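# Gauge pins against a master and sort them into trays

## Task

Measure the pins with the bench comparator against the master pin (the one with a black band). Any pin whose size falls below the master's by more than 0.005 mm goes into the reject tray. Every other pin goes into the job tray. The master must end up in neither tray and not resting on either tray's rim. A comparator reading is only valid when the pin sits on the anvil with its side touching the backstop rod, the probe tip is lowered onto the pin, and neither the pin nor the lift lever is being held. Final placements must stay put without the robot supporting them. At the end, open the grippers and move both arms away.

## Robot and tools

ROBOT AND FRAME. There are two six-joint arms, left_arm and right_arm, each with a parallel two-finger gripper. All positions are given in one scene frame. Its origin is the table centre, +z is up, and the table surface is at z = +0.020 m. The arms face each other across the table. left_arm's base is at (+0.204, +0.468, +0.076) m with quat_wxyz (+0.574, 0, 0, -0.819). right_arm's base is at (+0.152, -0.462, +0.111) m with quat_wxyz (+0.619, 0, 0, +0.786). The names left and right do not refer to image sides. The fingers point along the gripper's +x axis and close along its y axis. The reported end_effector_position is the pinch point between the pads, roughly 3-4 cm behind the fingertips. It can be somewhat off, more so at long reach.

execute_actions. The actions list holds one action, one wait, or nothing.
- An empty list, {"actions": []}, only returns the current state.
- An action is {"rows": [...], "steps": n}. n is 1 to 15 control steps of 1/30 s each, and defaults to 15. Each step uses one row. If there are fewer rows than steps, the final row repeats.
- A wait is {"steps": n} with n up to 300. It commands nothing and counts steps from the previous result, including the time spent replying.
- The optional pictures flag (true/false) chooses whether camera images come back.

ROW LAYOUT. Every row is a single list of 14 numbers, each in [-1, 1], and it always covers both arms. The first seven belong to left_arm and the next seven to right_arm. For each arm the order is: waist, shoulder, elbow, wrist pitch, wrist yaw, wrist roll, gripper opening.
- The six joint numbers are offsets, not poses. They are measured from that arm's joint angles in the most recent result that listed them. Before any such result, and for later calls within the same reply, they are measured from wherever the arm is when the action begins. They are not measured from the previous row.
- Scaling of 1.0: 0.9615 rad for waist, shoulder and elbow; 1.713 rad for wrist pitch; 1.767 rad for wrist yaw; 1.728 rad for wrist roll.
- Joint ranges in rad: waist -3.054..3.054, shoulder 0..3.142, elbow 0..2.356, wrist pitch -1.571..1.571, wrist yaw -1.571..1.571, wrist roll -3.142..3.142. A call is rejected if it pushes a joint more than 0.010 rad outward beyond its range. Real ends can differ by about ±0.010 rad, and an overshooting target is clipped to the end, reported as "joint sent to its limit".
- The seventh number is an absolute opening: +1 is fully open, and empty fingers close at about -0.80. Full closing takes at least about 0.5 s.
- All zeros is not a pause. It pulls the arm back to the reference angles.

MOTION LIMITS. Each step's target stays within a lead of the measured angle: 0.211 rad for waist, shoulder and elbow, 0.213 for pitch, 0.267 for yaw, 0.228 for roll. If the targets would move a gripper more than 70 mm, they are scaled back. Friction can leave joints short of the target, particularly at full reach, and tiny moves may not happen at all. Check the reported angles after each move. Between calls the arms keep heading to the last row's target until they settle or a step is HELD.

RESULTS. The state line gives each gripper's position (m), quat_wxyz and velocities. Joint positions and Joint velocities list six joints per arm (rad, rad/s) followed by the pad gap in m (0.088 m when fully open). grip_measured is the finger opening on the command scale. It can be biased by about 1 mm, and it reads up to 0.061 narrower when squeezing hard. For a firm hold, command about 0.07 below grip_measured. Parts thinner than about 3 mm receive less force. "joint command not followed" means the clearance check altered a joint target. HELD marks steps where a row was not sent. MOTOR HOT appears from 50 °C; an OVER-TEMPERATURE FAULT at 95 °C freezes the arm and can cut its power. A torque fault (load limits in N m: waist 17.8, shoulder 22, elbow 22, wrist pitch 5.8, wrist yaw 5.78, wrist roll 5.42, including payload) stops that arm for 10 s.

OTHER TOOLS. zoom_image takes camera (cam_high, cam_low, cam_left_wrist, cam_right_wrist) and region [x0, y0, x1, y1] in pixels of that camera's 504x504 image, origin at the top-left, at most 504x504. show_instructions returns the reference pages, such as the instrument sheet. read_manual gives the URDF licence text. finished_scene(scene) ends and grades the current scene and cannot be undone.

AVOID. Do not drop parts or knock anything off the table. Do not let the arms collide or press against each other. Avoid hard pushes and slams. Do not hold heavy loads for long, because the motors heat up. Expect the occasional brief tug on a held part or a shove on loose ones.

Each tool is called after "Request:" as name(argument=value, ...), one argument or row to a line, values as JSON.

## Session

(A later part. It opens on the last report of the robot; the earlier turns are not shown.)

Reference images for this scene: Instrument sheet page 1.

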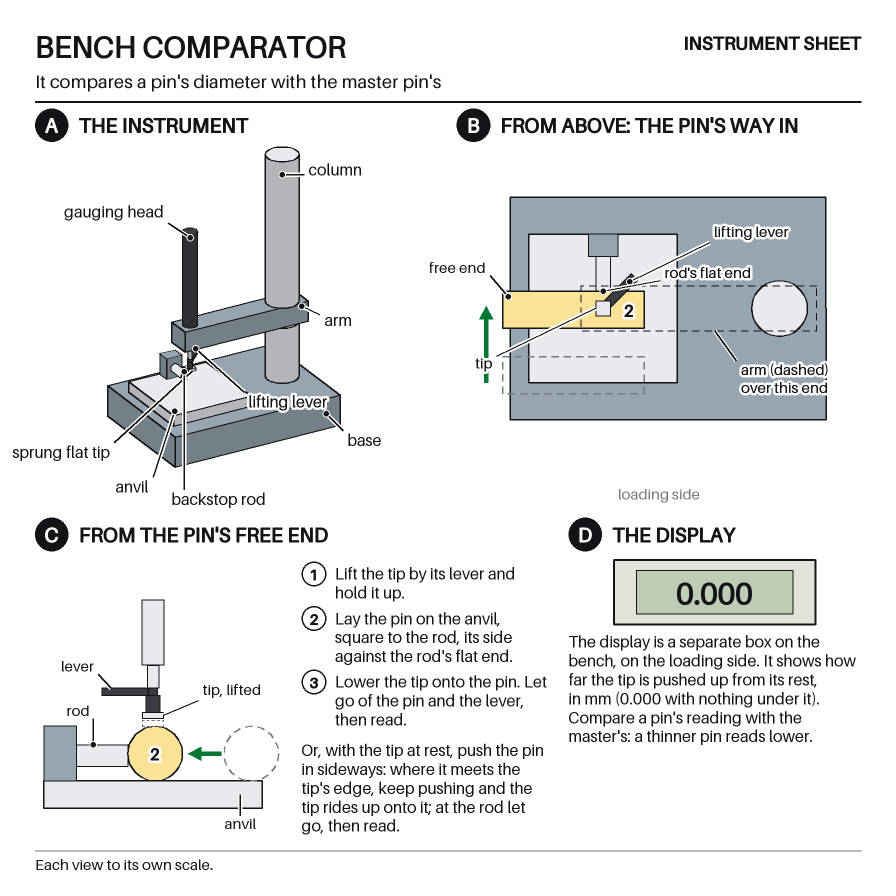

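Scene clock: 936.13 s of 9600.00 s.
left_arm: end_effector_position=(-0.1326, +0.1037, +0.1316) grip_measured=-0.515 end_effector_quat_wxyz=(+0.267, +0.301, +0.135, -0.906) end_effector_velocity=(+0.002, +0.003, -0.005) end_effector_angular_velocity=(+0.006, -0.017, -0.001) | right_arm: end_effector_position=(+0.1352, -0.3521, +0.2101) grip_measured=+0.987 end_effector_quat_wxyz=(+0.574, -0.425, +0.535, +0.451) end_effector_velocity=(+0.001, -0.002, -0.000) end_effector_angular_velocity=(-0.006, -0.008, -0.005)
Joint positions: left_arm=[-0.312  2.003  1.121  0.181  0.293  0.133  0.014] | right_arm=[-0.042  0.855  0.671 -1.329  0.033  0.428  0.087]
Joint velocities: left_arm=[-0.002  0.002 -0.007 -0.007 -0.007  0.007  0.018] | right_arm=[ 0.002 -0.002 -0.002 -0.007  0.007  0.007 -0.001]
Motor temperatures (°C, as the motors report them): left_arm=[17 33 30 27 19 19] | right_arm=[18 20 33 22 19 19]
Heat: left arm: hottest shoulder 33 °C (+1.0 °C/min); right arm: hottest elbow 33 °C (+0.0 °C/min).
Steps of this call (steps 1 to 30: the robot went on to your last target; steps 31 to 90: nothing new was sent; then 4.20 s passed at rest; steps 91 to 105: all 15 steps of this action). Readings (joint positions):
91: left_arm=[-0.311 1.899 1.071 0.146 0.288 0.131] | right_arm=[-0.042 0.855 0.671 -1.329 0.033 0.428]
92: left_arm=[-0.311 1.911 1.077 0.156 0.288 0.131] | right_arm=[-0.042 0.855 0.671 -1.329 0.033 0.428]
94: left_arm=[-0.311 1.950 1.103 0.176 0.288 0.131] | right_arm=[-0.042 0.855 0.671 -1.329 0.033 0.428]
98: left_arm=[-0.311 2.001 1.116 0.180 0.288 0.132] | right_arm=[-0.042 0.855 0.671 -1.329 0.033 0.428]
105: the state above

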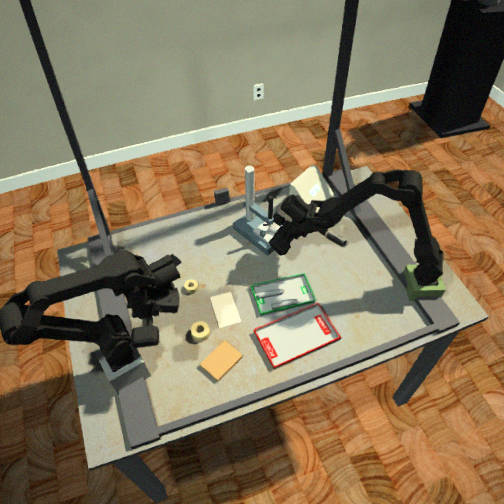

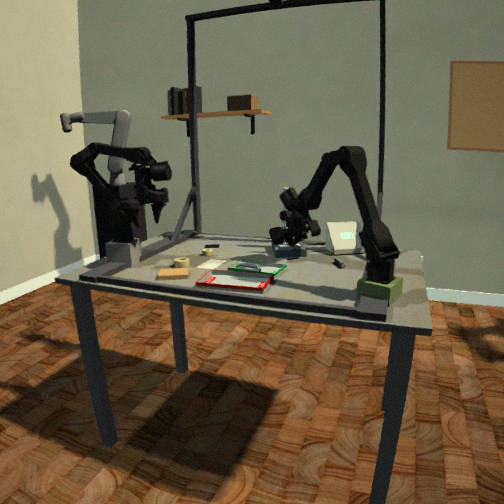

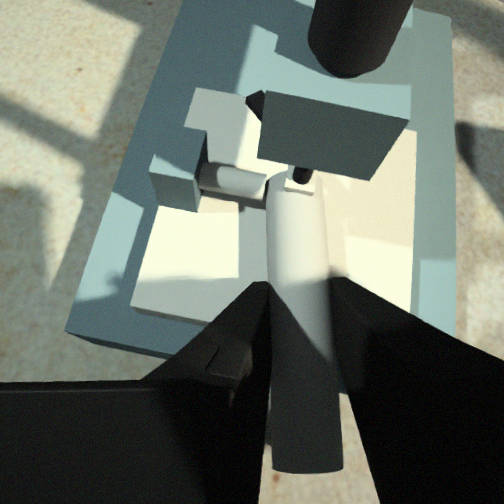

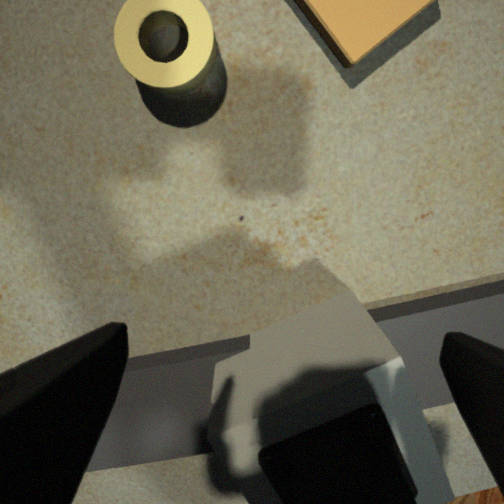

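Request:
execute_actions(
  actions=[
    {"rows":[[0,0.004,0,0,0,0,-0.66,0,0,0,0,0,0,1],[0,0.004,0,0,0,0,-0.66,0,0,0,0,0,0,1],[0,0.004,0,0,0,0,-0.66,0,0,0,0,0,0,1],[-0.015,0.004,0,0,-0.008,-0.002,-0.66,0,0,0,0,0,0,1],[-0.03,0.004,0,0,-0.017,-0.005,-0.66,0,0,0,0,0,0,1],[-0.045,0.004,0,0,-0.026,-0.008,-0.66,0,0,0,0,0,0,1],[-0.06,0.004,0,0,-0.035,-0.01,-0.66,0,0,0,0,0,0,1],[-0.075,0.003,0,0,-0.044,-0.013,-0.66,0,0,0,0,0,0,1],[-0.09,0.002,0,0,-0.052,-0.016,-0.66,0,0,0,0,0,0,1],[-0.105,0,0,0,-0.06,-0.018,-0.66,0,0,0,0,0,0,1],[-0.125,0,0,0,-0.07,-0.021,-0.66,0,0,0,0,0,0,1]],"steps":15},
  ],
  pictures=false,
)

Request:
execute_actions(
  actions=[
    {"steps":8},
  ],
)

Scene clock: 942.80 s of 9600.00 s.
left_arm: end_effector_position=(-0.1613, +0.1285, +0.1311) grip_measured=-0.512 end_effector_quat_wxyz=(+0.273, +0.314, +0.113, -0.902) end_effector_velocity=(-0.038, +0.044, -0.003) end_effector_angular_velocity=(-0.013, -0.047, -0.041) | right_arm: end_effector_position=(+0.1352, -0.3521, +0.2101) grip_measured=+0.987 end_effector_quat_wxyz=(+0.574, -0.425, +0.535, +0.451) end_effector_velocity=(-0.001, -0.002, -0.000) end_effector_angular_velocity=(-0.004, +0.007, -0.004)
Joint positions: left_arm=[-0.422  2.     1.122  0.185  0.178  0.104  0.014] | right_arm=[-0.042  0.855  0.671 -1.329  0.033  0.428  0.087]
Joint velocities: left_arm=[-0.149 -0.007 -0.002 -0.022 -0.11  -0.037 -0.   ] | right_arm=[ 0.002 -0.007 -0.002 -0.007 -0.007  0.007 -0.   ]
Motor temperatures (°C, as the motors report them): left_arm=[17 33 30 27 19 19] | right_arm=[18 20 33 22 19 19]
Heat: left arm: hottest shoulder 33 °C (+1.0 °C/min); right arm: hottest elbow 33 °C (+0.0 °C/min).
Steps of this call (steps 1 to 15: the robot went on to your last target; steps 16 to 90: nothing new was sent; then 3.17 s passed at rest; steps 91 to 105: all 15 steps of this action). Readings (joint positions):
91: left_arm=[-0.312 2.003 1.121 0.181 0.293 0.133] | right_arm=[-0.042 0.855 0.671 -1.329 0.033 0.428]
92: left_arm=[-0.312 2.003 1.121 0.181 0.293 0.133] | right_arm=[-0.042 0.855 0.671 -1.329 0.033 0.428]
94: left_arm=[-0.312 2.003 1.121 0.181 0.292 0.133] | right_arm=[-0.042 0.855 0.671 -1.329 0.033 0.428]
98: left_arm=[-0.337 2.003 1.121 0.182 0.242 0.124] | right_arm=[-0.042 0.855 0.671 -1.329 0.033 0.428]
105: the state above

Scene clock: 943.07 s of 9600.00 s.
left_arm: end_effector_position=(-0.1624, +0.1297, +0.1311) grip_measured=-0.512 end_effector_quat_wxyz=(+0.273, +0.315, +0.113, -0.902) end_effector_velocity=(+0.002, +0.003, -0.004) end_effector_angular_velocity=(-0.002, -0.028, -0.011) | right_arm: end_effector_position=(+0.1352, -0.3521, +0.2101) grip_measured=+0.987 end_effector_quat_wxyz=(+0.574, -0.425, +0.535, +0.451) end_effector_velocity=(+0.002, -0.002, -0.000) end_effector_angular_velocity=(-0.006, -0.010, +0.019)
Joint positions: left_arm=[-0.426  2.     1.122  0.185  0.175  0.102  0.014] | right_arm=[-0.042  0.855  0.671 -1.329  0.033  0.428  0.087]
Joint velocities: left_arm=[-0.002 -0.002 -0.002 -0.022 -0.007  0.022 -0.   ] | right_arm=[-0.002 -0.002 -0.002 -0.007  0.007 -0.022  0.   ]
Motor temperatures (°C, as the motors report them): left_arm=[17 33 30 27 19 19] | right_arm=[18 20 33 22 19 19]
Heat: left arm: hottest shoulder 33 °C (+1.0 °C/min); right arm: hottest elbow 33 °C (+0.0 °C/min).
Steps of this call (steps 1 to 8: the robot went on to your last target). Readings (joint positions):
1: left_arm=[-0.425 2.000 1.122 0.185 0.176 0.103] | right_arm=[-0.042 0.855 0.671 -1.329 0.033 0.428]
2: left_arm=[-0.426 2.000 1.122 0.185 0.175 0.103] | right_arm=[-0.042 0.855 0.671 -1.329 0.033 0.428]
4: left_arm=[-0.426 2.000 1.122 0.185 0.175 0.102] | right_arm=[-0.042 0.855 0.671 -1.329 0.033 0.428]
8: the state above

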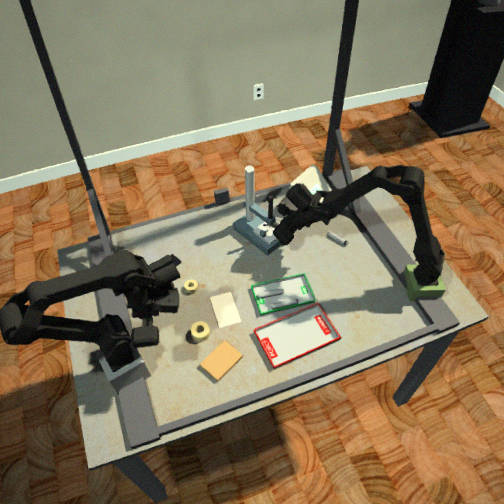

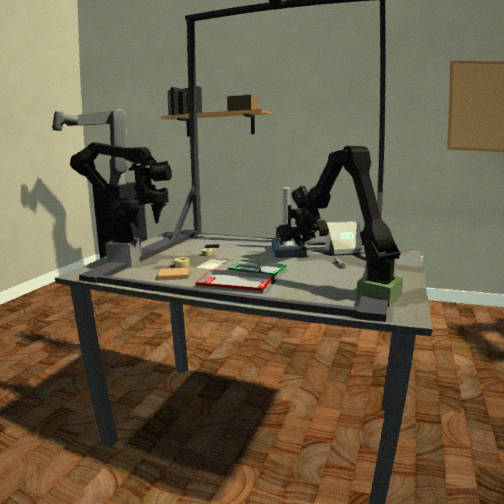

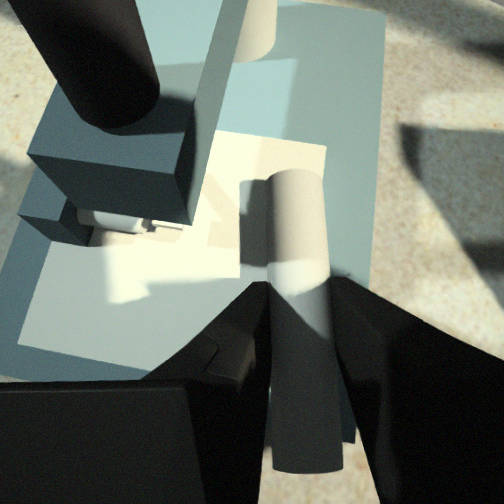

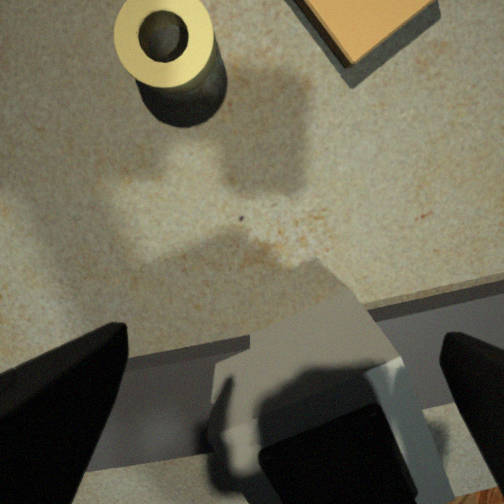

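Request:
execute_actions(
  actions=[
    {"rows":[[0,-0.03,0,-0.017,0,0,-0.66,0,0,0,0,0,0,1],[0,-0.06,0,-0.034,0,0,-0.66,0,0,0,0,0,0,1],[0,-0.1,0,-0.056,0,0,-0.66,0,0,0,0,0,0,1],[0,-0.14,0,-0.078,0,0,-0.66,0,0,0,0,0,0,1],[0,-0.18,-0.02,-0.09,0,0,-0.66,0,0,0,0,0,0,1],[0,-0.22,-0.05,-0.096,0,0,-0.66,0,0,0,0,0,0,1],[0,-0.26,-0.09,-0.096,0,0,-0.66,0,0,0,0,0,0,1],[0,-0.3,-0.13,-0.096,-0.01,0,-0.66,0,0,0,0,0,0,1],[0.01,-0.33,-0.17,-0.09,-0.03,-0.01,-0.66,0,0,0,0,0,0,1],[0.04,-0.35,-0.21,-0.08,-0.05,-0.02,-0.66,0,0,0,0,0,0,1],[0.08,-0.36,-0.25,-0.06,-0.07,-0.03,-0.66,0,0,0,0,0,0,1],[0.13,-0.36,-0.28,-0.045,-0.09,-0.04,-0.66,0,0,0,0,0,0,1],[0.18,-0.36,-0.3,-0.035,-0.11,-0.05,-0.66,0,0,0,0,0,0,1],[0.23,-0.36,-0.3,-0.035,-0.13,-0.06,-0.66,0,0,0,0,0,0,1],[0.28,-0.36,-0.3,-0.035,-0.15,-0.07,-0.66,0,0,0,0,0,0,1]],"steps":15},
  ],
  pictures=false,
)

Request:
execute_actions(
  actions=[
    {"rows":[[0.05,0,0,0,-0.01,-0.01,-0.66,0,0,0,0,0,0,1],[0.1,0,0,0,-0.02,-0.02,-0.66,0,0,0,0,0,0,1],[0.13,0,0,0,-0.03,-0.03,-0.66,0,0,0,0,0,0,1],[0.16,0,0,0,-0.04,-0.04,-0.66,0,0,0,0,0,0,1]],"steps":15},
  ],
)

Scene clock: 957.27 s of 9600.00 s.
left_arm: end_effector_position=(-0.0476, +0.1207, +0.1754) grip_measured=-0.512 end_effector_quat_wxyz=(+0.424, +0.303, +0.141, -0.842) end_effector_velocity=(+0.633, -0.318, -0.171) end_effector_angular_velocity=(+0.177, -0.460, +2.310) | right_arm: end_effector_position=(+0.1352, -0.3521, +0.2101) grip_measured=+0.987 end_effector_quat_wxyz=(+0.574, -0.425, +0.535, +0.451) end_effector_velocity=(-0.002, -0.006, -0.001) end_effector_angular_velocity=(-0.026, +0.017, +0.006)
Joint positions: left_arm=[-0.28   1.659  0.88   0.098  0.001  0.027  0.014] | right_arm=[-0.042  0.855  0.671 -1.329  0.033  0.428  0.087]
Joint velocities: left_arm=[ 1.292  0.007 -0.457  0.051 -0.96  -0.432 -0.   ] | right_arm=[-0.002 -0.002 -0.002 -0.022 -0.022 -0.007 -0.   ]
Motor temperatures (°C, as the motors report them): left_arm=[17 34 29 27 19 19] | right_arm=[18 20 33 22 19 19]
Heat: left arm: hottest shoulder 34 °C (+1.0 °C/min); right arm: hottest elbow 33 °C (+0.0 °C/min).
Steps of this call (steps 1 to 15: the robot went on to your last target; steps 16 to 90: nothing new was sent; then 10.70 s passed at rest; steps 91 to 105: all 15 steps of this action). Readings (joint positions):
91: left_arm=[-0.426 1.995 1.122 0.183 0.175 0.102] | right_arm=[-0.042 0.855 0.671 -1.329 0.033 0.428]
92: left_arm=[-0.426 1.988 1.122 0.170 0.175 0.102] | right_arm=[-0.042 0.855 0.671 -1.329 0.033 0.428]
94: left_arm=[-0.426 1.952 1.122 0.108 0.175 0.102] | right_arm=[-0.042 0.855 0.671 -1.329 0.033 0.428]
98: left_arm=[-0.426 1.817 1.064 0.043 0.173 0.102] | right_arm=[-0.042 0.855 0.671 -1.329 0.033 0.428]
105: the state above

Scene clock: 957.77 s of 9600.00 s.
left_arm: end_effector_position=(+0.0183, +0.0845, +0.1690) grip_measured=-0.512 end_effector_quat_wxyz=(+0.520, +0.288, +0.183, -0.783) end_effector_velocity=(+0.001, +0.001, -0.001) end_effector_angular_velocity=(+0.011, +0.008, +0.017) | right_arm: end_effector_position=(+0.1352, -0.3521, +0.2101) grip_measured=+0.987 end_effector_quat_wxyz=(+0.574, -0.425, +0.535, +0.451) end_effector_velocity=(+0.000, -0.002, -0.001) end_effector_angular_velocity=(-0.009, +0.005, +0.000)
Joint positions: left_arm=[-0.127  1.666  0.872  0.096 -0.063 -0.036  0.014] | right_arm=[-0.042  0.855  0.671 -1.329  0.033  0.428  0.087]
Joint velocities: left_arm=[-0.002 -0.002 -0.002 -0.007 -0.007 -0.022  0.   ] | right_arm=[-0.007 -0.002 -0.002 -0.007 -0.007 -0.007 -0.   ]
Motor temperatures (°C, as the motors report them): left_arm=[17 34 29 27 19 19] | right_arm=[18 20 33 22 19 19]
Heat: left arm: hottest shoulder 34 °C (+1.0 °C/min); right arm: hottest elbow 33 °C (+0.0 °C/min).
Steps of this call (steps 1 to 15: all 15 steps of this action). Readings (joint positions):
1: left_arm=[-0.243 1.662 0.873 0.094 -0.023 0.020] | right_arm=[-0.042 0.855 0.671 -1.329 0.033 0.428]
2: left_arm=[-0.217 1.666 0.869 0.090 -0.027 0.014] | right_arm=[-0.042 0.855 0.671 -1.329 0.033 0.428]
4: left_arm=[-0.179 1.668 0.869 0.092 -0.034 -0.008] | right_arm=[-0.042 0.855 0.671 -1.329 0.033 0.428]
8: left_arm=[-0.130 1.666 0.872 0.097 -0.063 -0.032] | right_arm=[-0.042 0.855 0.671 -1.329 0.033 0.428]
15: the state above

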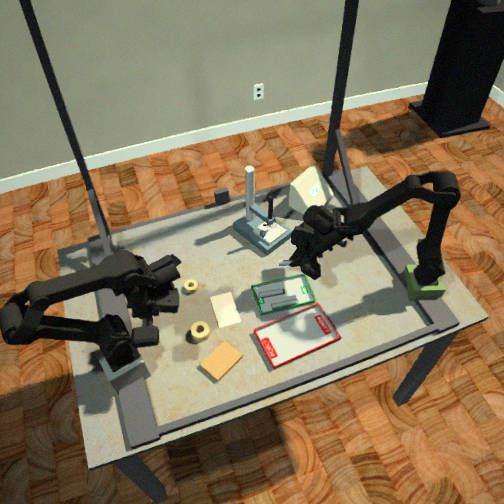

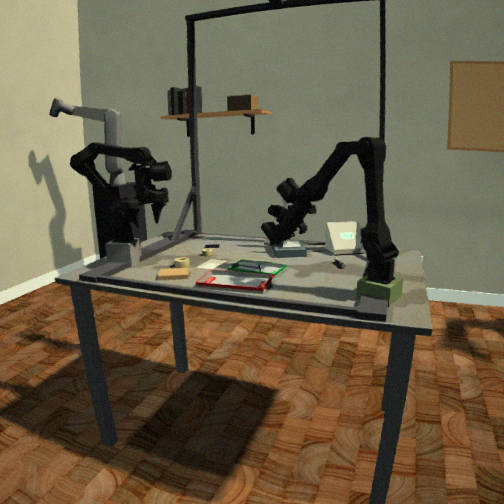

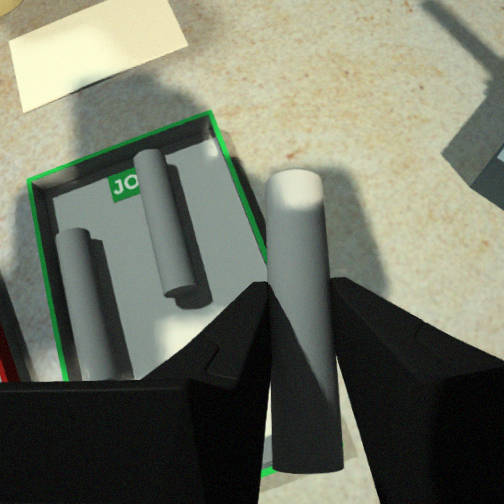

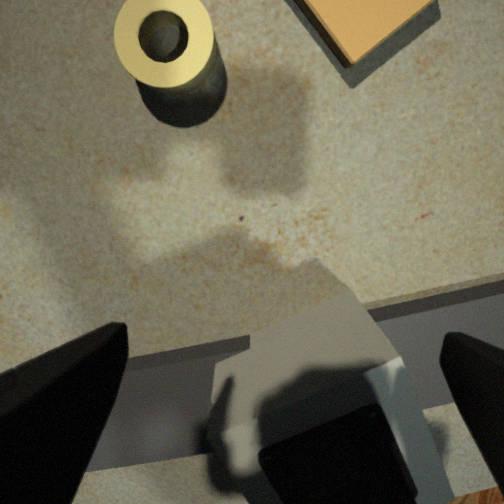

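Request:
execute_actions(
  actions=[
    {"rows":[[0.02,0.03,-0.03,0.04,-0.02,-0.01,-0.66,0,0,0,0,0,0,1],[0.04,0.06,-0.06,0.08,-0.04,-0.02,-0.66,0,0,0,0,0,0,1],[0.06,0.09,-0.09,0.12,-0.06,-0.03,-0.66,0,0,0,0,0,0,1],[0.07,0.12,-0.12,0.15,-0.078,-0.035,-0.66,0,0,0,0,0,0,1],[0.07,0.14,-0.137,0.17,-0.078,-0.035,-0.66,0,0,0,0,0,0,1]],"steps":15},
  ],
)

Scene clock: 964.33 s of 9600.00 s.
left_arm: end_effector_position=(+0.0660, +0.0722, +0.1137) grip_measured=-0.512 end_effector_quat_wxyz=(+0.605, +0.269, +0.190, -0.725) end_effector_velocity=(+0.002, -0.000, +0.001) end_effector_angular_velocity=(-0.002, -0.008, +0.019) | right_arm: end_effector_position=(+0.1352, -0.3521, +0.2101) grip_measured=+0.987 end_effector_quat_wxyz=(+0.574, -0.425, +0.535, +0.451) end_effector_velocity=(-0.001, -0.001, +0.001) end_effector_angular_velocity=(-0.004, +0.005, +0.020)
Joint positions: left_arm=[-0.058  1.806  0.736  0.384 -0.194 -0.092  0.014] | right_arm=[-0.042  0.855  0.671 -1.329  0.033  0.428  0.087]
Joint velocities: left_arm=[-0.002 -0.002  0.002 -0.007 -0.022 -0.007  0.   ] | right_arm=[-0.002 -0.002  0.002 -0.007 -0.007 -0.022 -0.   ]
Motor temperatures (°C, as the motors report them): left_arm=[17 34 30 27 19 19] | right_arm=[18 20 33 22 19 19]
Heat: left arm: hottest shoulder 34 °C (+1.0 °C/min); right arm: hottest elbow 33 °C (+0.0 °C/min).
Steps of this call (steps 1 to 15: the robot went on to your last target; steps 16 to 90: nothing new was sent; then 3.07 s passed at rest; steps 91 to 105: all 15 steps of this action). Readings (joint positions):
91: left_arm=[-0.126 1.670 0.867 0.111 -0.068 -0.040] | right_arm=[-0.042 0.855 0.671 -1.329 0.033 0.428]
92: left_arm=[-0.122 1.678 0.857 0.148 -0.082 -0.047] | right_arm=[-0.042 0.855 0.671 -1.329 0.033 0.428]
94: left_arm=[-0.100 1.712 0.825 0.251 -0.132 -0.069] | right_arm=[-0.042 0.855 0.671 -1.329 0.033 0.428]
98: left_arm=[-0.059 1.787 0.758 0.343 -0.187 -0.088] | right_arm=[-0.042 0.855 0.671 -1.329 0.033 0.428]
105: the state above

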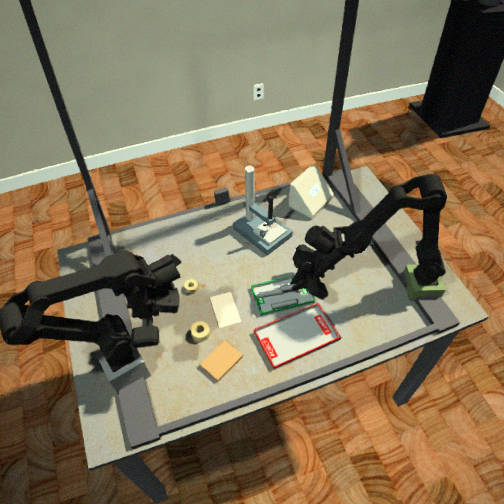

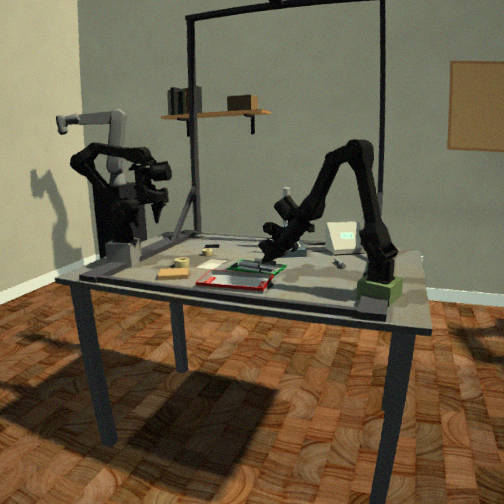

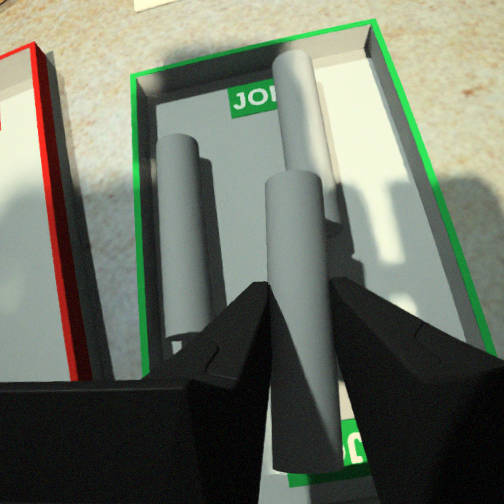

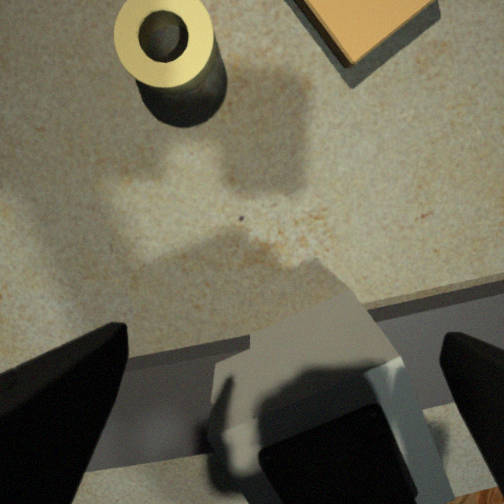

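Request:
execute_actions(
  actions=[
    {"rows":[[-0.02,0.01,0,0,0,0,-0.66,0,0,0,0,0,0,1],[-0.04,0.03,0,0.005,0,0,-0.66,0,0,0,0,0,0,1],[-0.055,0.05,0,0.01,0,0,-0.66,0,0,0,0,0,0,1],[-0.055,0.07,0,0.02,0,0,-0.66,0,0,0,0,0,0,1],[-0.055,0.09,0,0.03,0,0,-0.66,0,0,0,0,0,0,1]],"steps":15},
  ],
)

Scene clock: 969.77 s of 9600.00 s.
left_arm: end_effector_position=(+0.0478, +0.0774, +0.0944) grip_measured=-0.512 end_effector_quat_wxyz=(+0.588, +0.283, +0.187, -0.734) end_effector_velocity=(+0.003, +0.001, -0.003) end_effector_angular_velocity=(+0.006, -0.013, +0.019) | right_arm: end_effector_position=(+0.1352, -0.3521, +0.2101) grip_measured=+0.987 end_effector_quat_wxyz=(+0.574, -0.425, +0.535, +0.451) end_effector_velocity=(-0.000, -0.002, -0.000) end_effector_angular_velocity=(-0.004, +0.005, +0.020)
Joint positions: left_arm=[-0.105  1.874  0.736  0.433 -0.2   -0.092  0.014] | right_arm=[-0.042  0.855  0.671 -1.329  0.033  0.428  0.087]
Joint velocities: left_arm=[-0.002  0.002 -0.002 -0.007 -0.022 -0.007  0.   ] | right_arm=[-0.002 -0.007 -0.002 -0.007 -0.007 -0.022 -0.   ]
Motor temperatures (°C, as the motors report them): left_arm=[17 33 29 27 19 19] | right_arm=[18 20 33 22 19 19]
Heat: left arm: hottest shoulder 33 °C (+0.0 °C/min); right arm: hottest elbow 33 °C (+0.0 °C/min).
Steps of this call (steps 1 to 15: the robot went on to your last target; steps 16 to 148: nothing new was sent; steps 149 to 163: all 15 steps of this action). Readings (joint positions):
149: left_arm=[-0.059 1.806 0.736 0.383 -0.195 -0.092] | right_arm=[-0.042 0.855 0.671 -1.329 0.033 0.428]
150: left_arm=[-0.065 1.809 0.736 0.383 -0.195 -0.092] | right_arm=[-0.042 0.855 0.671 -1.329 0.033 0.428]
152: left_arm=[-0.085 1.828 0.736 0.397 -0.195 -0.092] | right_arm=[-0.042 0.855 0.671 -1.329 0.033 0.428]
156: left_arm=[-0.105 1.870 0.736 0.426 -0.200 -0.092] | right_arm=[-0.042 0.855 0.671 -1.329 0.033 0.428]
163: the state above

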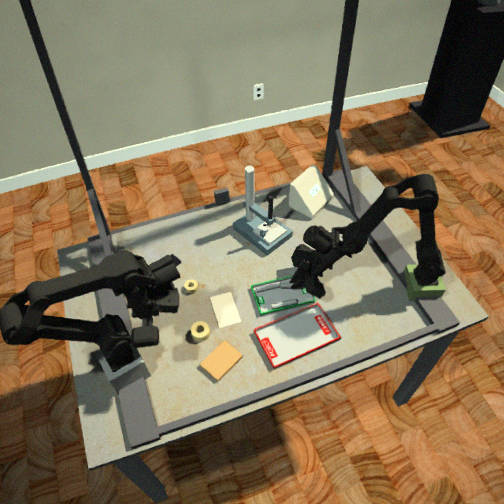

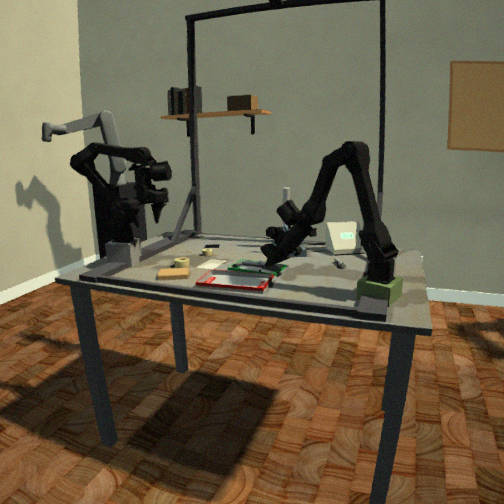

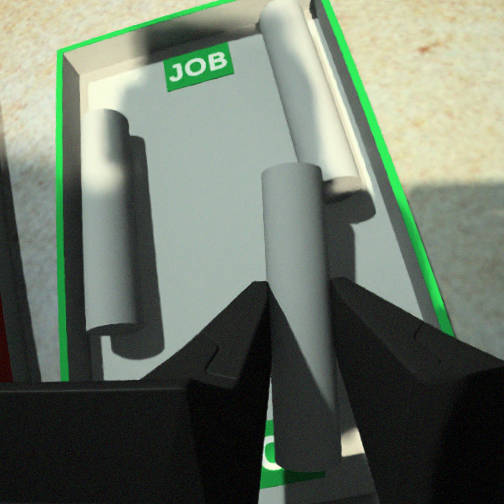

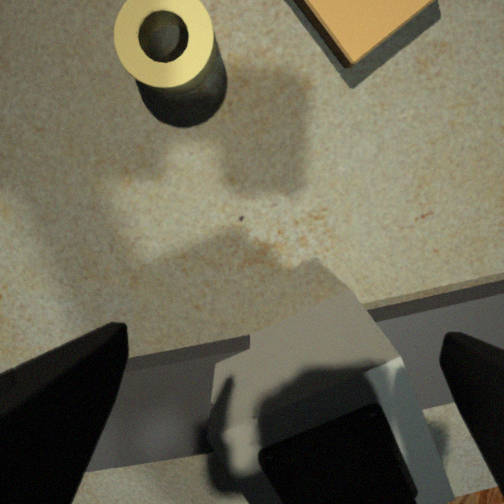

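Request:
execute_actions(
  actions=[
    {"rows":[[0.01,-0.03,0,0,0,0,-0.66,0,0,0,0,0,0,1],[0.03,-0.04,0,0,0,0,-0.66,0,0,0,0,0,0,1],[0.05,-0.04,0,0.005,0,0,-0.66,0,0,0,0,0,0,1],[0.07,-0.04,0,0.01,0,0,-0.66,0,0,0,0,0,0,1],[0.078,-0.03,0,0.015,0,0,-0.66,0,0,0,0,0,0,1],[0.078,-0.015,0,0.02,0,0,-0.66,0,0,0,0,0,0,1],[0.078,0,0,0.025,0,0,-0.66,0,0,0,0,0,0,1],[0.078,0.015,0,0.03,0,0,-0.66,0,0,0,0,0,0,1]],"steps":15},
  ],
)

Scene clock: 976.67 s of 9600.00 s.
left_arm: end_effector_position=(+0.0750, +0.0623, +0.0976) grip_measured=-0.512 end_effector_quat_wxyz=(+0.617, +0.262, +0.190, -0.717) end_effector_velocity=(-0.002, -0.004, +0.007) end_effector_angular_velocity=(-0.034, +0.027, +0.017) | right_arm: end_effector_position=(+0.1352, -0.3521, +0.2101) grip_measured=+0.987 end_effector_quat_wxyz=(+0.574, -0.425, +0.535, +0.451) end_effector_velocity=(-0.001, +0.001, -0.000) end_effector_angular_velocity=(+0.006, +0.008, +0.005)
Joint positions: left_arm=[-0.031  1.884  0.736  0.476 -0.198 -0.092  0.014] | right_arm=[-0.042  0.855  0.671 -1.329  0.033  0.428  0.087]
Joint velocities: left_arm=[-0.002 -0.002 -0.002  0.037 -0.007 -0.022 -0.   ] | right_arm=[-0.002 -0.002 -0.002  0.007 -0.007 -0.007 -0.   ]
Motor temperatures (°C, as the motors report them): left_arm=[17 33 29 27 19 19] | right_arm=[18 20 33 22 19 19]
Heat: left arm: hottest shoulder 33 °C (+0.0 °C/min); right arm: hottest elbow 33 °C (+0.0 °C/min).
Steps of this call (steps 1 to 15: the robot went on to your last target; steps 16 to 90: nothing new was sent; then 3.40 s passed at rest; steps 91 to 105: all 15 steps of this action). Readings (joint positions):
91: left_arm=[-0.105 1.871 0.736 0.433 -0.200 -0.092] | right_arm=[-0.042 0.855 0.671 -1.329 0.033 0.428]
92: left_arm=[-0.102 1.867 0.736 0.433 -0.199 -0.092] | right_arm=[-0.042 0.855 0.671 -1.329 0.033 0.428]
94: left_arm=[-0.083 1.862 0.736 0.433 -0.198 -0.092] | right_arm=[-0.042 0.855 0.671 -1.329 0.033 0.428]
98: left_arm=[-0.035 1.863 0.736 0.462 -0.198 -0.092] | right_arm=[-0.042 0.855 0.671 -1.329 0.033 0.428]
105: the state above

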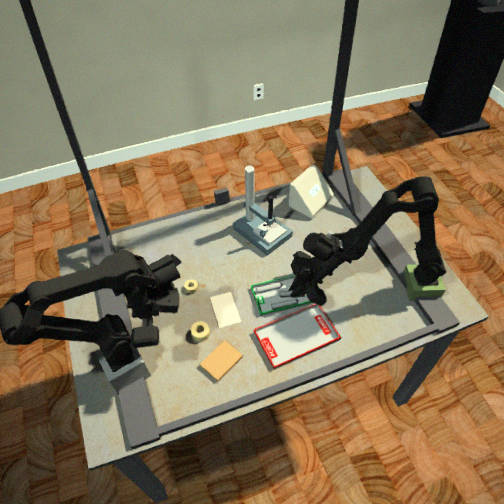

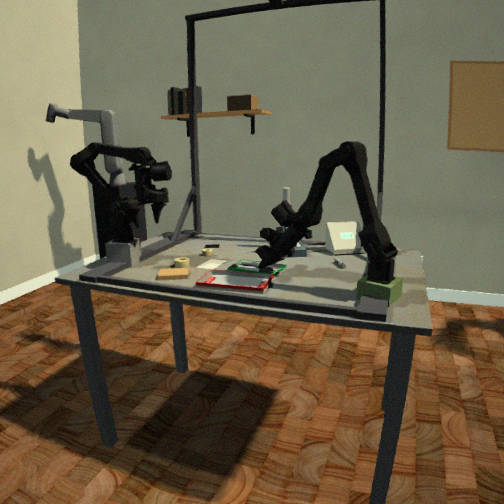

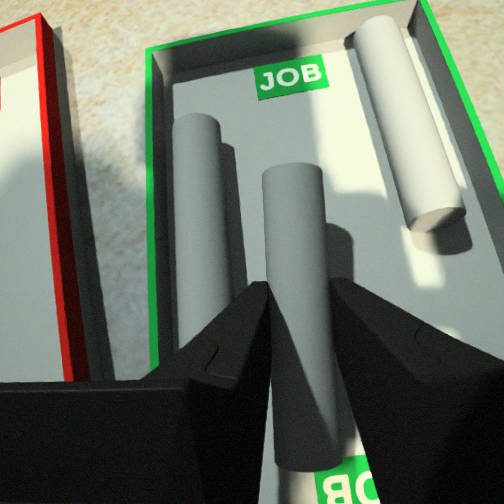

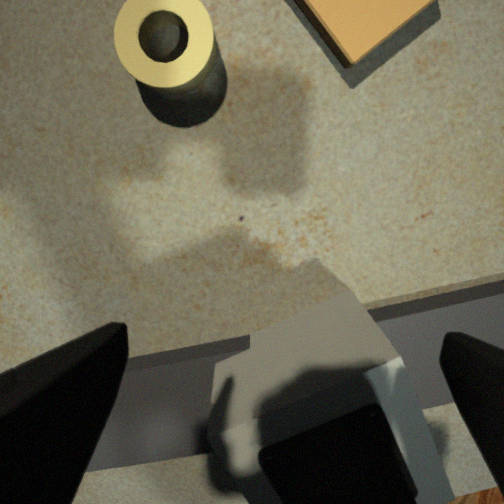

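Request:
execute_actions(
  actions=[
    {"rows":[[-0.008,0.01,0,0.005,0,0,-0.66,0,0,0,0,0,0,1],[-0.014,0.02,0,0.01,0,0,-0.66,0,0,0,0,0,0,1],[-0.014,0.03,0,0.016,0,0,-0.66,0,0,0,0,0,0,1],[-0.014,0.04,0,0.022,0,0,-0.66,0,0,0,0,0,0,1],[-0.014,0.048,0,0.026,0,0,-0.66,0,0,0,0,0,0,1],[-0.014,0.048,0,0.026,0,0,-0.66,0,0,0,0,0,0,1],[-0.014,0.048,0,0.026,0,0,-0.66,0,0,0,0,0,0,1],[-0.014,0.048,0,0.026,0,0,-0.66,0,0,0,0,0,0,1],[-0.014,0.048,0,0.026,0,0,-0.5,0,0,0,0,0,0,1],[-0.014,0.048,0,0.026,0,0,-0.32,0,0,0,0,0,0,1]],"steps":15},
  ],
)

Scene clock: 983.40 s of 9600.00 s.
left_arm: end_effector_position=(+0.0703, +0.0614, +0.0895) grip_measured=-0.349 end_effector_quat_wxyz=(+0.615, +0.261, +0.188, -0.720) end_effector_velocity=(-0.000, +0.005, -0.007) end_effector_angular_velocity=(+0.025, -0.019, +0.009) | right_arm: end_effector_position=(+0.1352, -0.3521, +0.2101) grip_measured=+0.987 end_effector_quat_wxyz=(+0.574, -0.425, +0.535, +0.451) end_effector_velocity=(-0.003, -0.003, -0.001) end_effector_angular_velocity=(-0.012, +0.020, +0.006)
Joint positions: left_arm=[-0.041  1.921  0.736  0.516 -0.2   -0.092  0.022] | right_arm=[-0.042  0.855  0.671 -1.329  0.033  0.428  0.087]
Joint velocities: left_arm=[-0.012  0.007 -0.002 -0.022 -0.022 -0.007  0.016] | right_arm=[-0.002 -0.002 -0.002 -0.007 -0.022 -0.007 -0.   ]
Motor temperatures (°C, as the motors report them): left_arm=[17 32 29 28 19 19] | right_arm=[18 20 33 22 19 19]
Heat: left arm: hottest shoulder 32 °C (-1.0 °C/min); right arm: hottest elbow 33 °C (+0.0 °C/min).
Steps of this call (steps 1 to 15: the robot went on to your last target; steps 16 to 90: nothing new was sent; then 3.23 s passed at rest; steps 91 to 105: all 15 steps of this action). Readings (joint positions):
91: left_arm=[-0.032 1.885 0.736 0.478 -0.198 -0.092] | right_arm=[-0.042 0.855 0.671 -1.329 0.033 0.428]
92: left_arm=[-0.033 1.888 0.736 0.480 -0.198 -0.092] | right_arm=[-0.042 0.855 0.671 -1.329 0.033 0.428]
94: left_arm=[-0.036 1.897 0.736 0.494 -0.198 -0.092] | right_arm=[-0.042 0.855 0.671 -1.329 0.033 0.428]
98: left_arm=[-0.037 1.913 0.736 0.513 -0.200 -0.092] | right_arm=[-0.042 0.855 0.671 -1.329 0.033 0.428]
105: the state above

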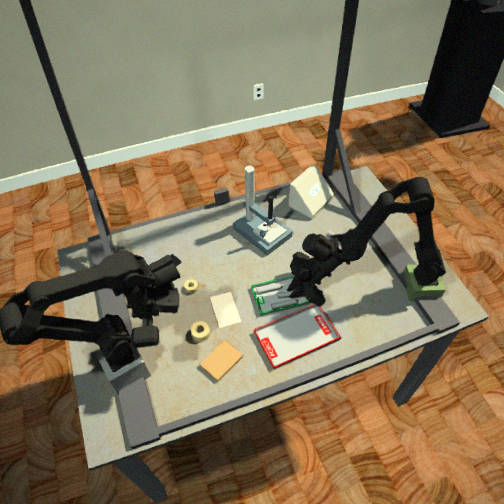

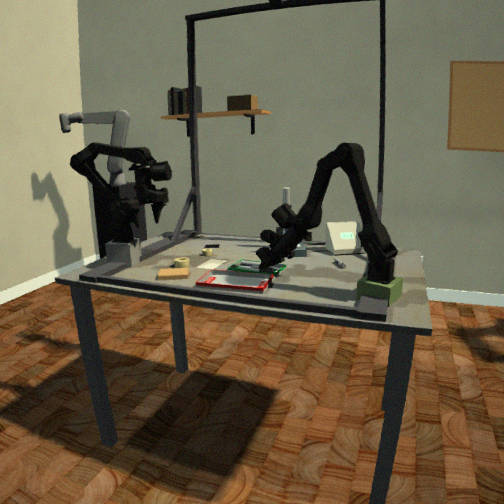

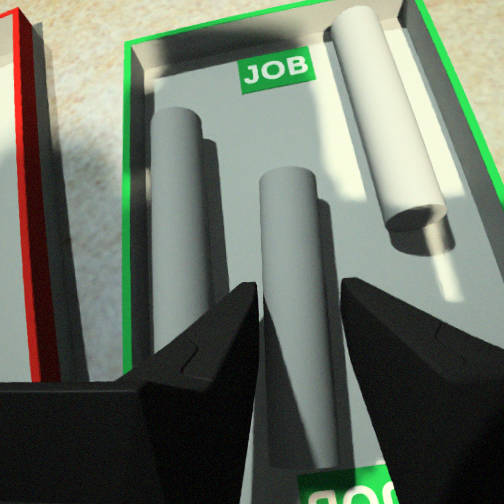

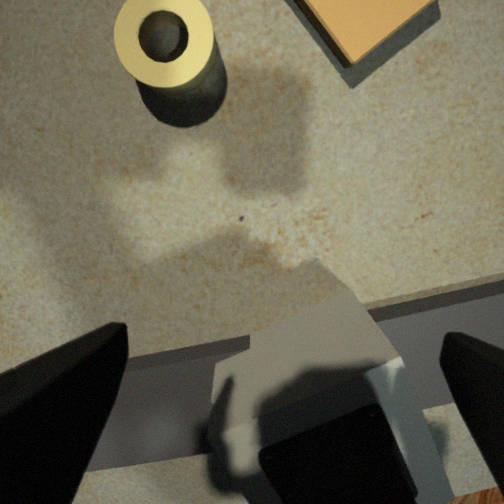

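Dropped inside. Retract.

Request:
execute_actions(
  actions=[
    {"rows":[[0,-0.05,0,0,0,0,-0.3,0,0,0,0,0,0,1],[0,-0.12,0,0,0,0,-0.3,0,0,0,0,0,0,1],[0,-0.2,0,-0.03,0,0,-0.3,0,0,0,0,0,0,1],[0,-0.3,0,-0.08,0,0,-0.2,0,0,0,0,0,0,1],[0,-0.42,0,-0.14,0.05,0,0,0,0,0,0,0,0,1],[0,-0.55,0,-0.2,0.1,0.05,0.3,0,0,0,0,0,0,1],[0,-0.7,-0.05,-0.25,0.11,0.05,0.6,0,0,0,0,0,0,1],[0,-0.85,-0.1,-0.3,0.11,0.05,0.8,0,0,0,0,0,0,1]],"steps":15},
  ],
  pictures=false,
)

Request:
execute_actions(
  actions=[
    {"steps":20},
  ],
)

Scene clock: 989.27 s of 9600.00 s.
left_arm: end_effector_position=(+0.0742, +0.1435, +0.2529) grip_measured=+0.758 end_effector_quat_wxyz=(+0.549, +0.196, +0.137, -0.801) end_effector_velocity=(+0.014, +0.056, +0.365) end_effector_angular_velocity=(-1.002, +0.407, -0.050) | right_arm: end_effector_position=(+0.1352, -0.3521, +0.2101) grip_measured=+0.987 end_effector_quat_wxyz=(+0.574, -0.425, +0.535, +0.451) end_effector_velocity=(+0.002, -0.002, -0.000) end_effector_angular_velocity=(-0.006, -0.009, +0.004)
Joint positions: left_arm=[-0.041  1.155  0.648  0.024 -0.015 -0.012  0.076] | right_arm=[-0.042  0.855  0.671 -1.329  0.033  0.428  0.087]
Joint velocities: left_arm=[-0.007 -0.989  0.085  0.007  0.037  0.022  0.029] | right_arm=[-0.002 -0.002 -0.002 -0.007  0.007 -0.007 -0.   ]
Motor temperatures (°C, as the motors report them): left_arm=[17 32 29 28 19 19] | right_arm=[18 20 33 22 19 19]
Heat: left arm: hottest shoulder 32 °C (-1.0 °C/min); right arm: hottest elbow 33 °C (+0.0 °C/min).
Steps of this call (steps 1 to 15: the robot went on to your last target; steps 16 to 90: nothing new was sent; then 2.37 s passed at rest; steps 91 to 105: all 15 steps of this action). Readings (joint positions):
91: left_arm=[-0.041 1.916 0.736 0.517 -0.200 -0.092] | right_arm=[-0.042 0.855 0.671 -1.329 0.033 0.428]
92: left_arm=[-0.041 1.899 0.736 0.513 -0.200 -0.092] | right_arm=[-0.042 0.855 0.671 -1.329 0.033 0.428]
94: left_arm=[-0.041 1.820 0.732 0.460 -0.200 -0.092] | right_arm=[-0.042 0.855 0.671 -1.329 0.033 0.428]
98: left_arm=[-0.041 1.558 0.720 0.233 -0.066 -0.038] | right_arm=[-0.042 0.855 0.671 -1.329 0.033 0.428]
105: the state above

Scene clock: 989.93 s of 9600.00 s.
left_arm: end_effector_position=(+0.0759, +0.1492, +0.2652) grip_measured=+0.798 end_effector_quat_wxyz=(+0.549, +0.184, +0.128, -0.805) end_effector_velocity=(-0.002, -0.000, +0.003) end_effector_angular_velocity=(-0.003, +0.026, +0.001) | right_arm: end_effector_position=(+0.1352, -0.3521, +0.2101) grip_measured=+0.987 end_effector_quat_wxyz=(+0.574, -0.425, +0.535, +0.451) end_effector_velocity=(-0.003, -0.002, +0.001) end_effector_angular_velocity=(-0.002, +0.021, +0.021)
Joint positions: left_arm=[-0.041  1.106  0.648  0.004 -0.012 -0.011  0.078] | right_arm=[-0.042  0.855  0.671 -1.329  0.033  0.428  0.087]
Joint velocities: left_arm=[-0.002 -0.002  0.002  0.007  0.007 -0.022 -0.   ] | right_arm=[-0.002 -0.007  0.002 -0.007 -0.022 -0.022 -0.   ]
Motor temperatures (°C, as the motors report them): left_arm=[17 32 29 28 19 19] | right_arm=[18 20 33 22 19 19]
Heat: left arm: hottest shoulder 32 °C (-1.0 °C/min); right arm: hottest elbow 33 °C (+0.0 °C/min).
Steps of this call (steps 1 to 20: the robot went on to your last target). Readings (joint positions):
1: left_arm=[-0.041 1.129 0.651 0.024 -0.014 -0.012] | right_arm=[-0.042 0.855 0.671 -1.329 0.033 0.428]
2: left_arm=[-0.041 1.113 0.652 0.021 -0.014 -0.011] | right_arm=[-0.042 0.855 0.671 -1.329 0.033 0.428]
4: left_arm=[-0.041 1.105 0.652 0.009 -0.012 -0.011] | right_arm=[-0.042 0.855 0.671 -1.329 0.033 0.428]
8: left_arm=[-0.041 1.106 0.648 0.004 -0.012 -0.011] | right_arm=[-0.042 0.855 0.671 -1.329 0.033 0.428]
20: the state above

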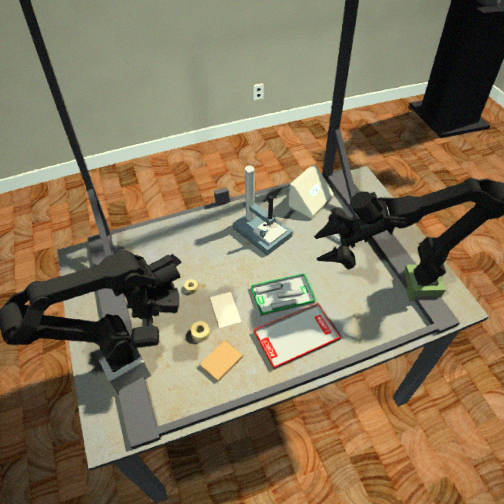

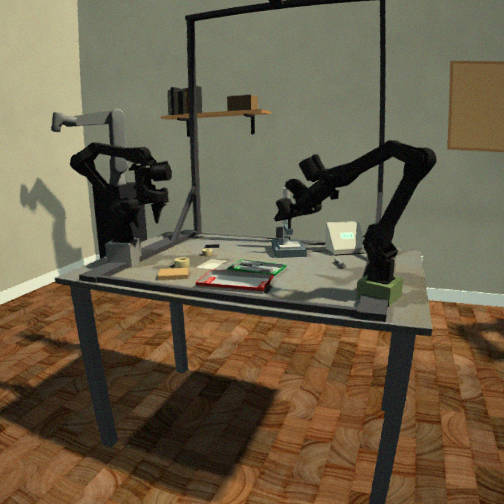

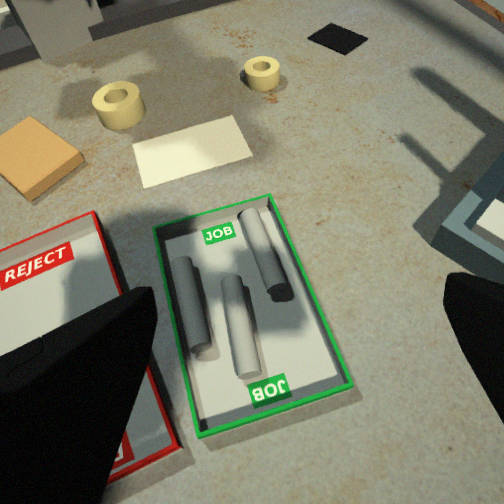

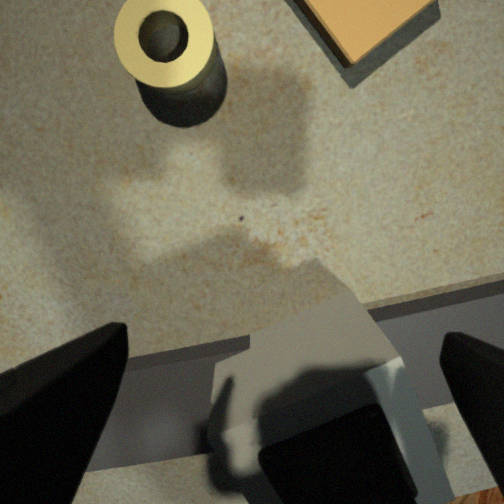

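Request:
finished_scene(
  scene=2,
)

The scene is finished: the task was done.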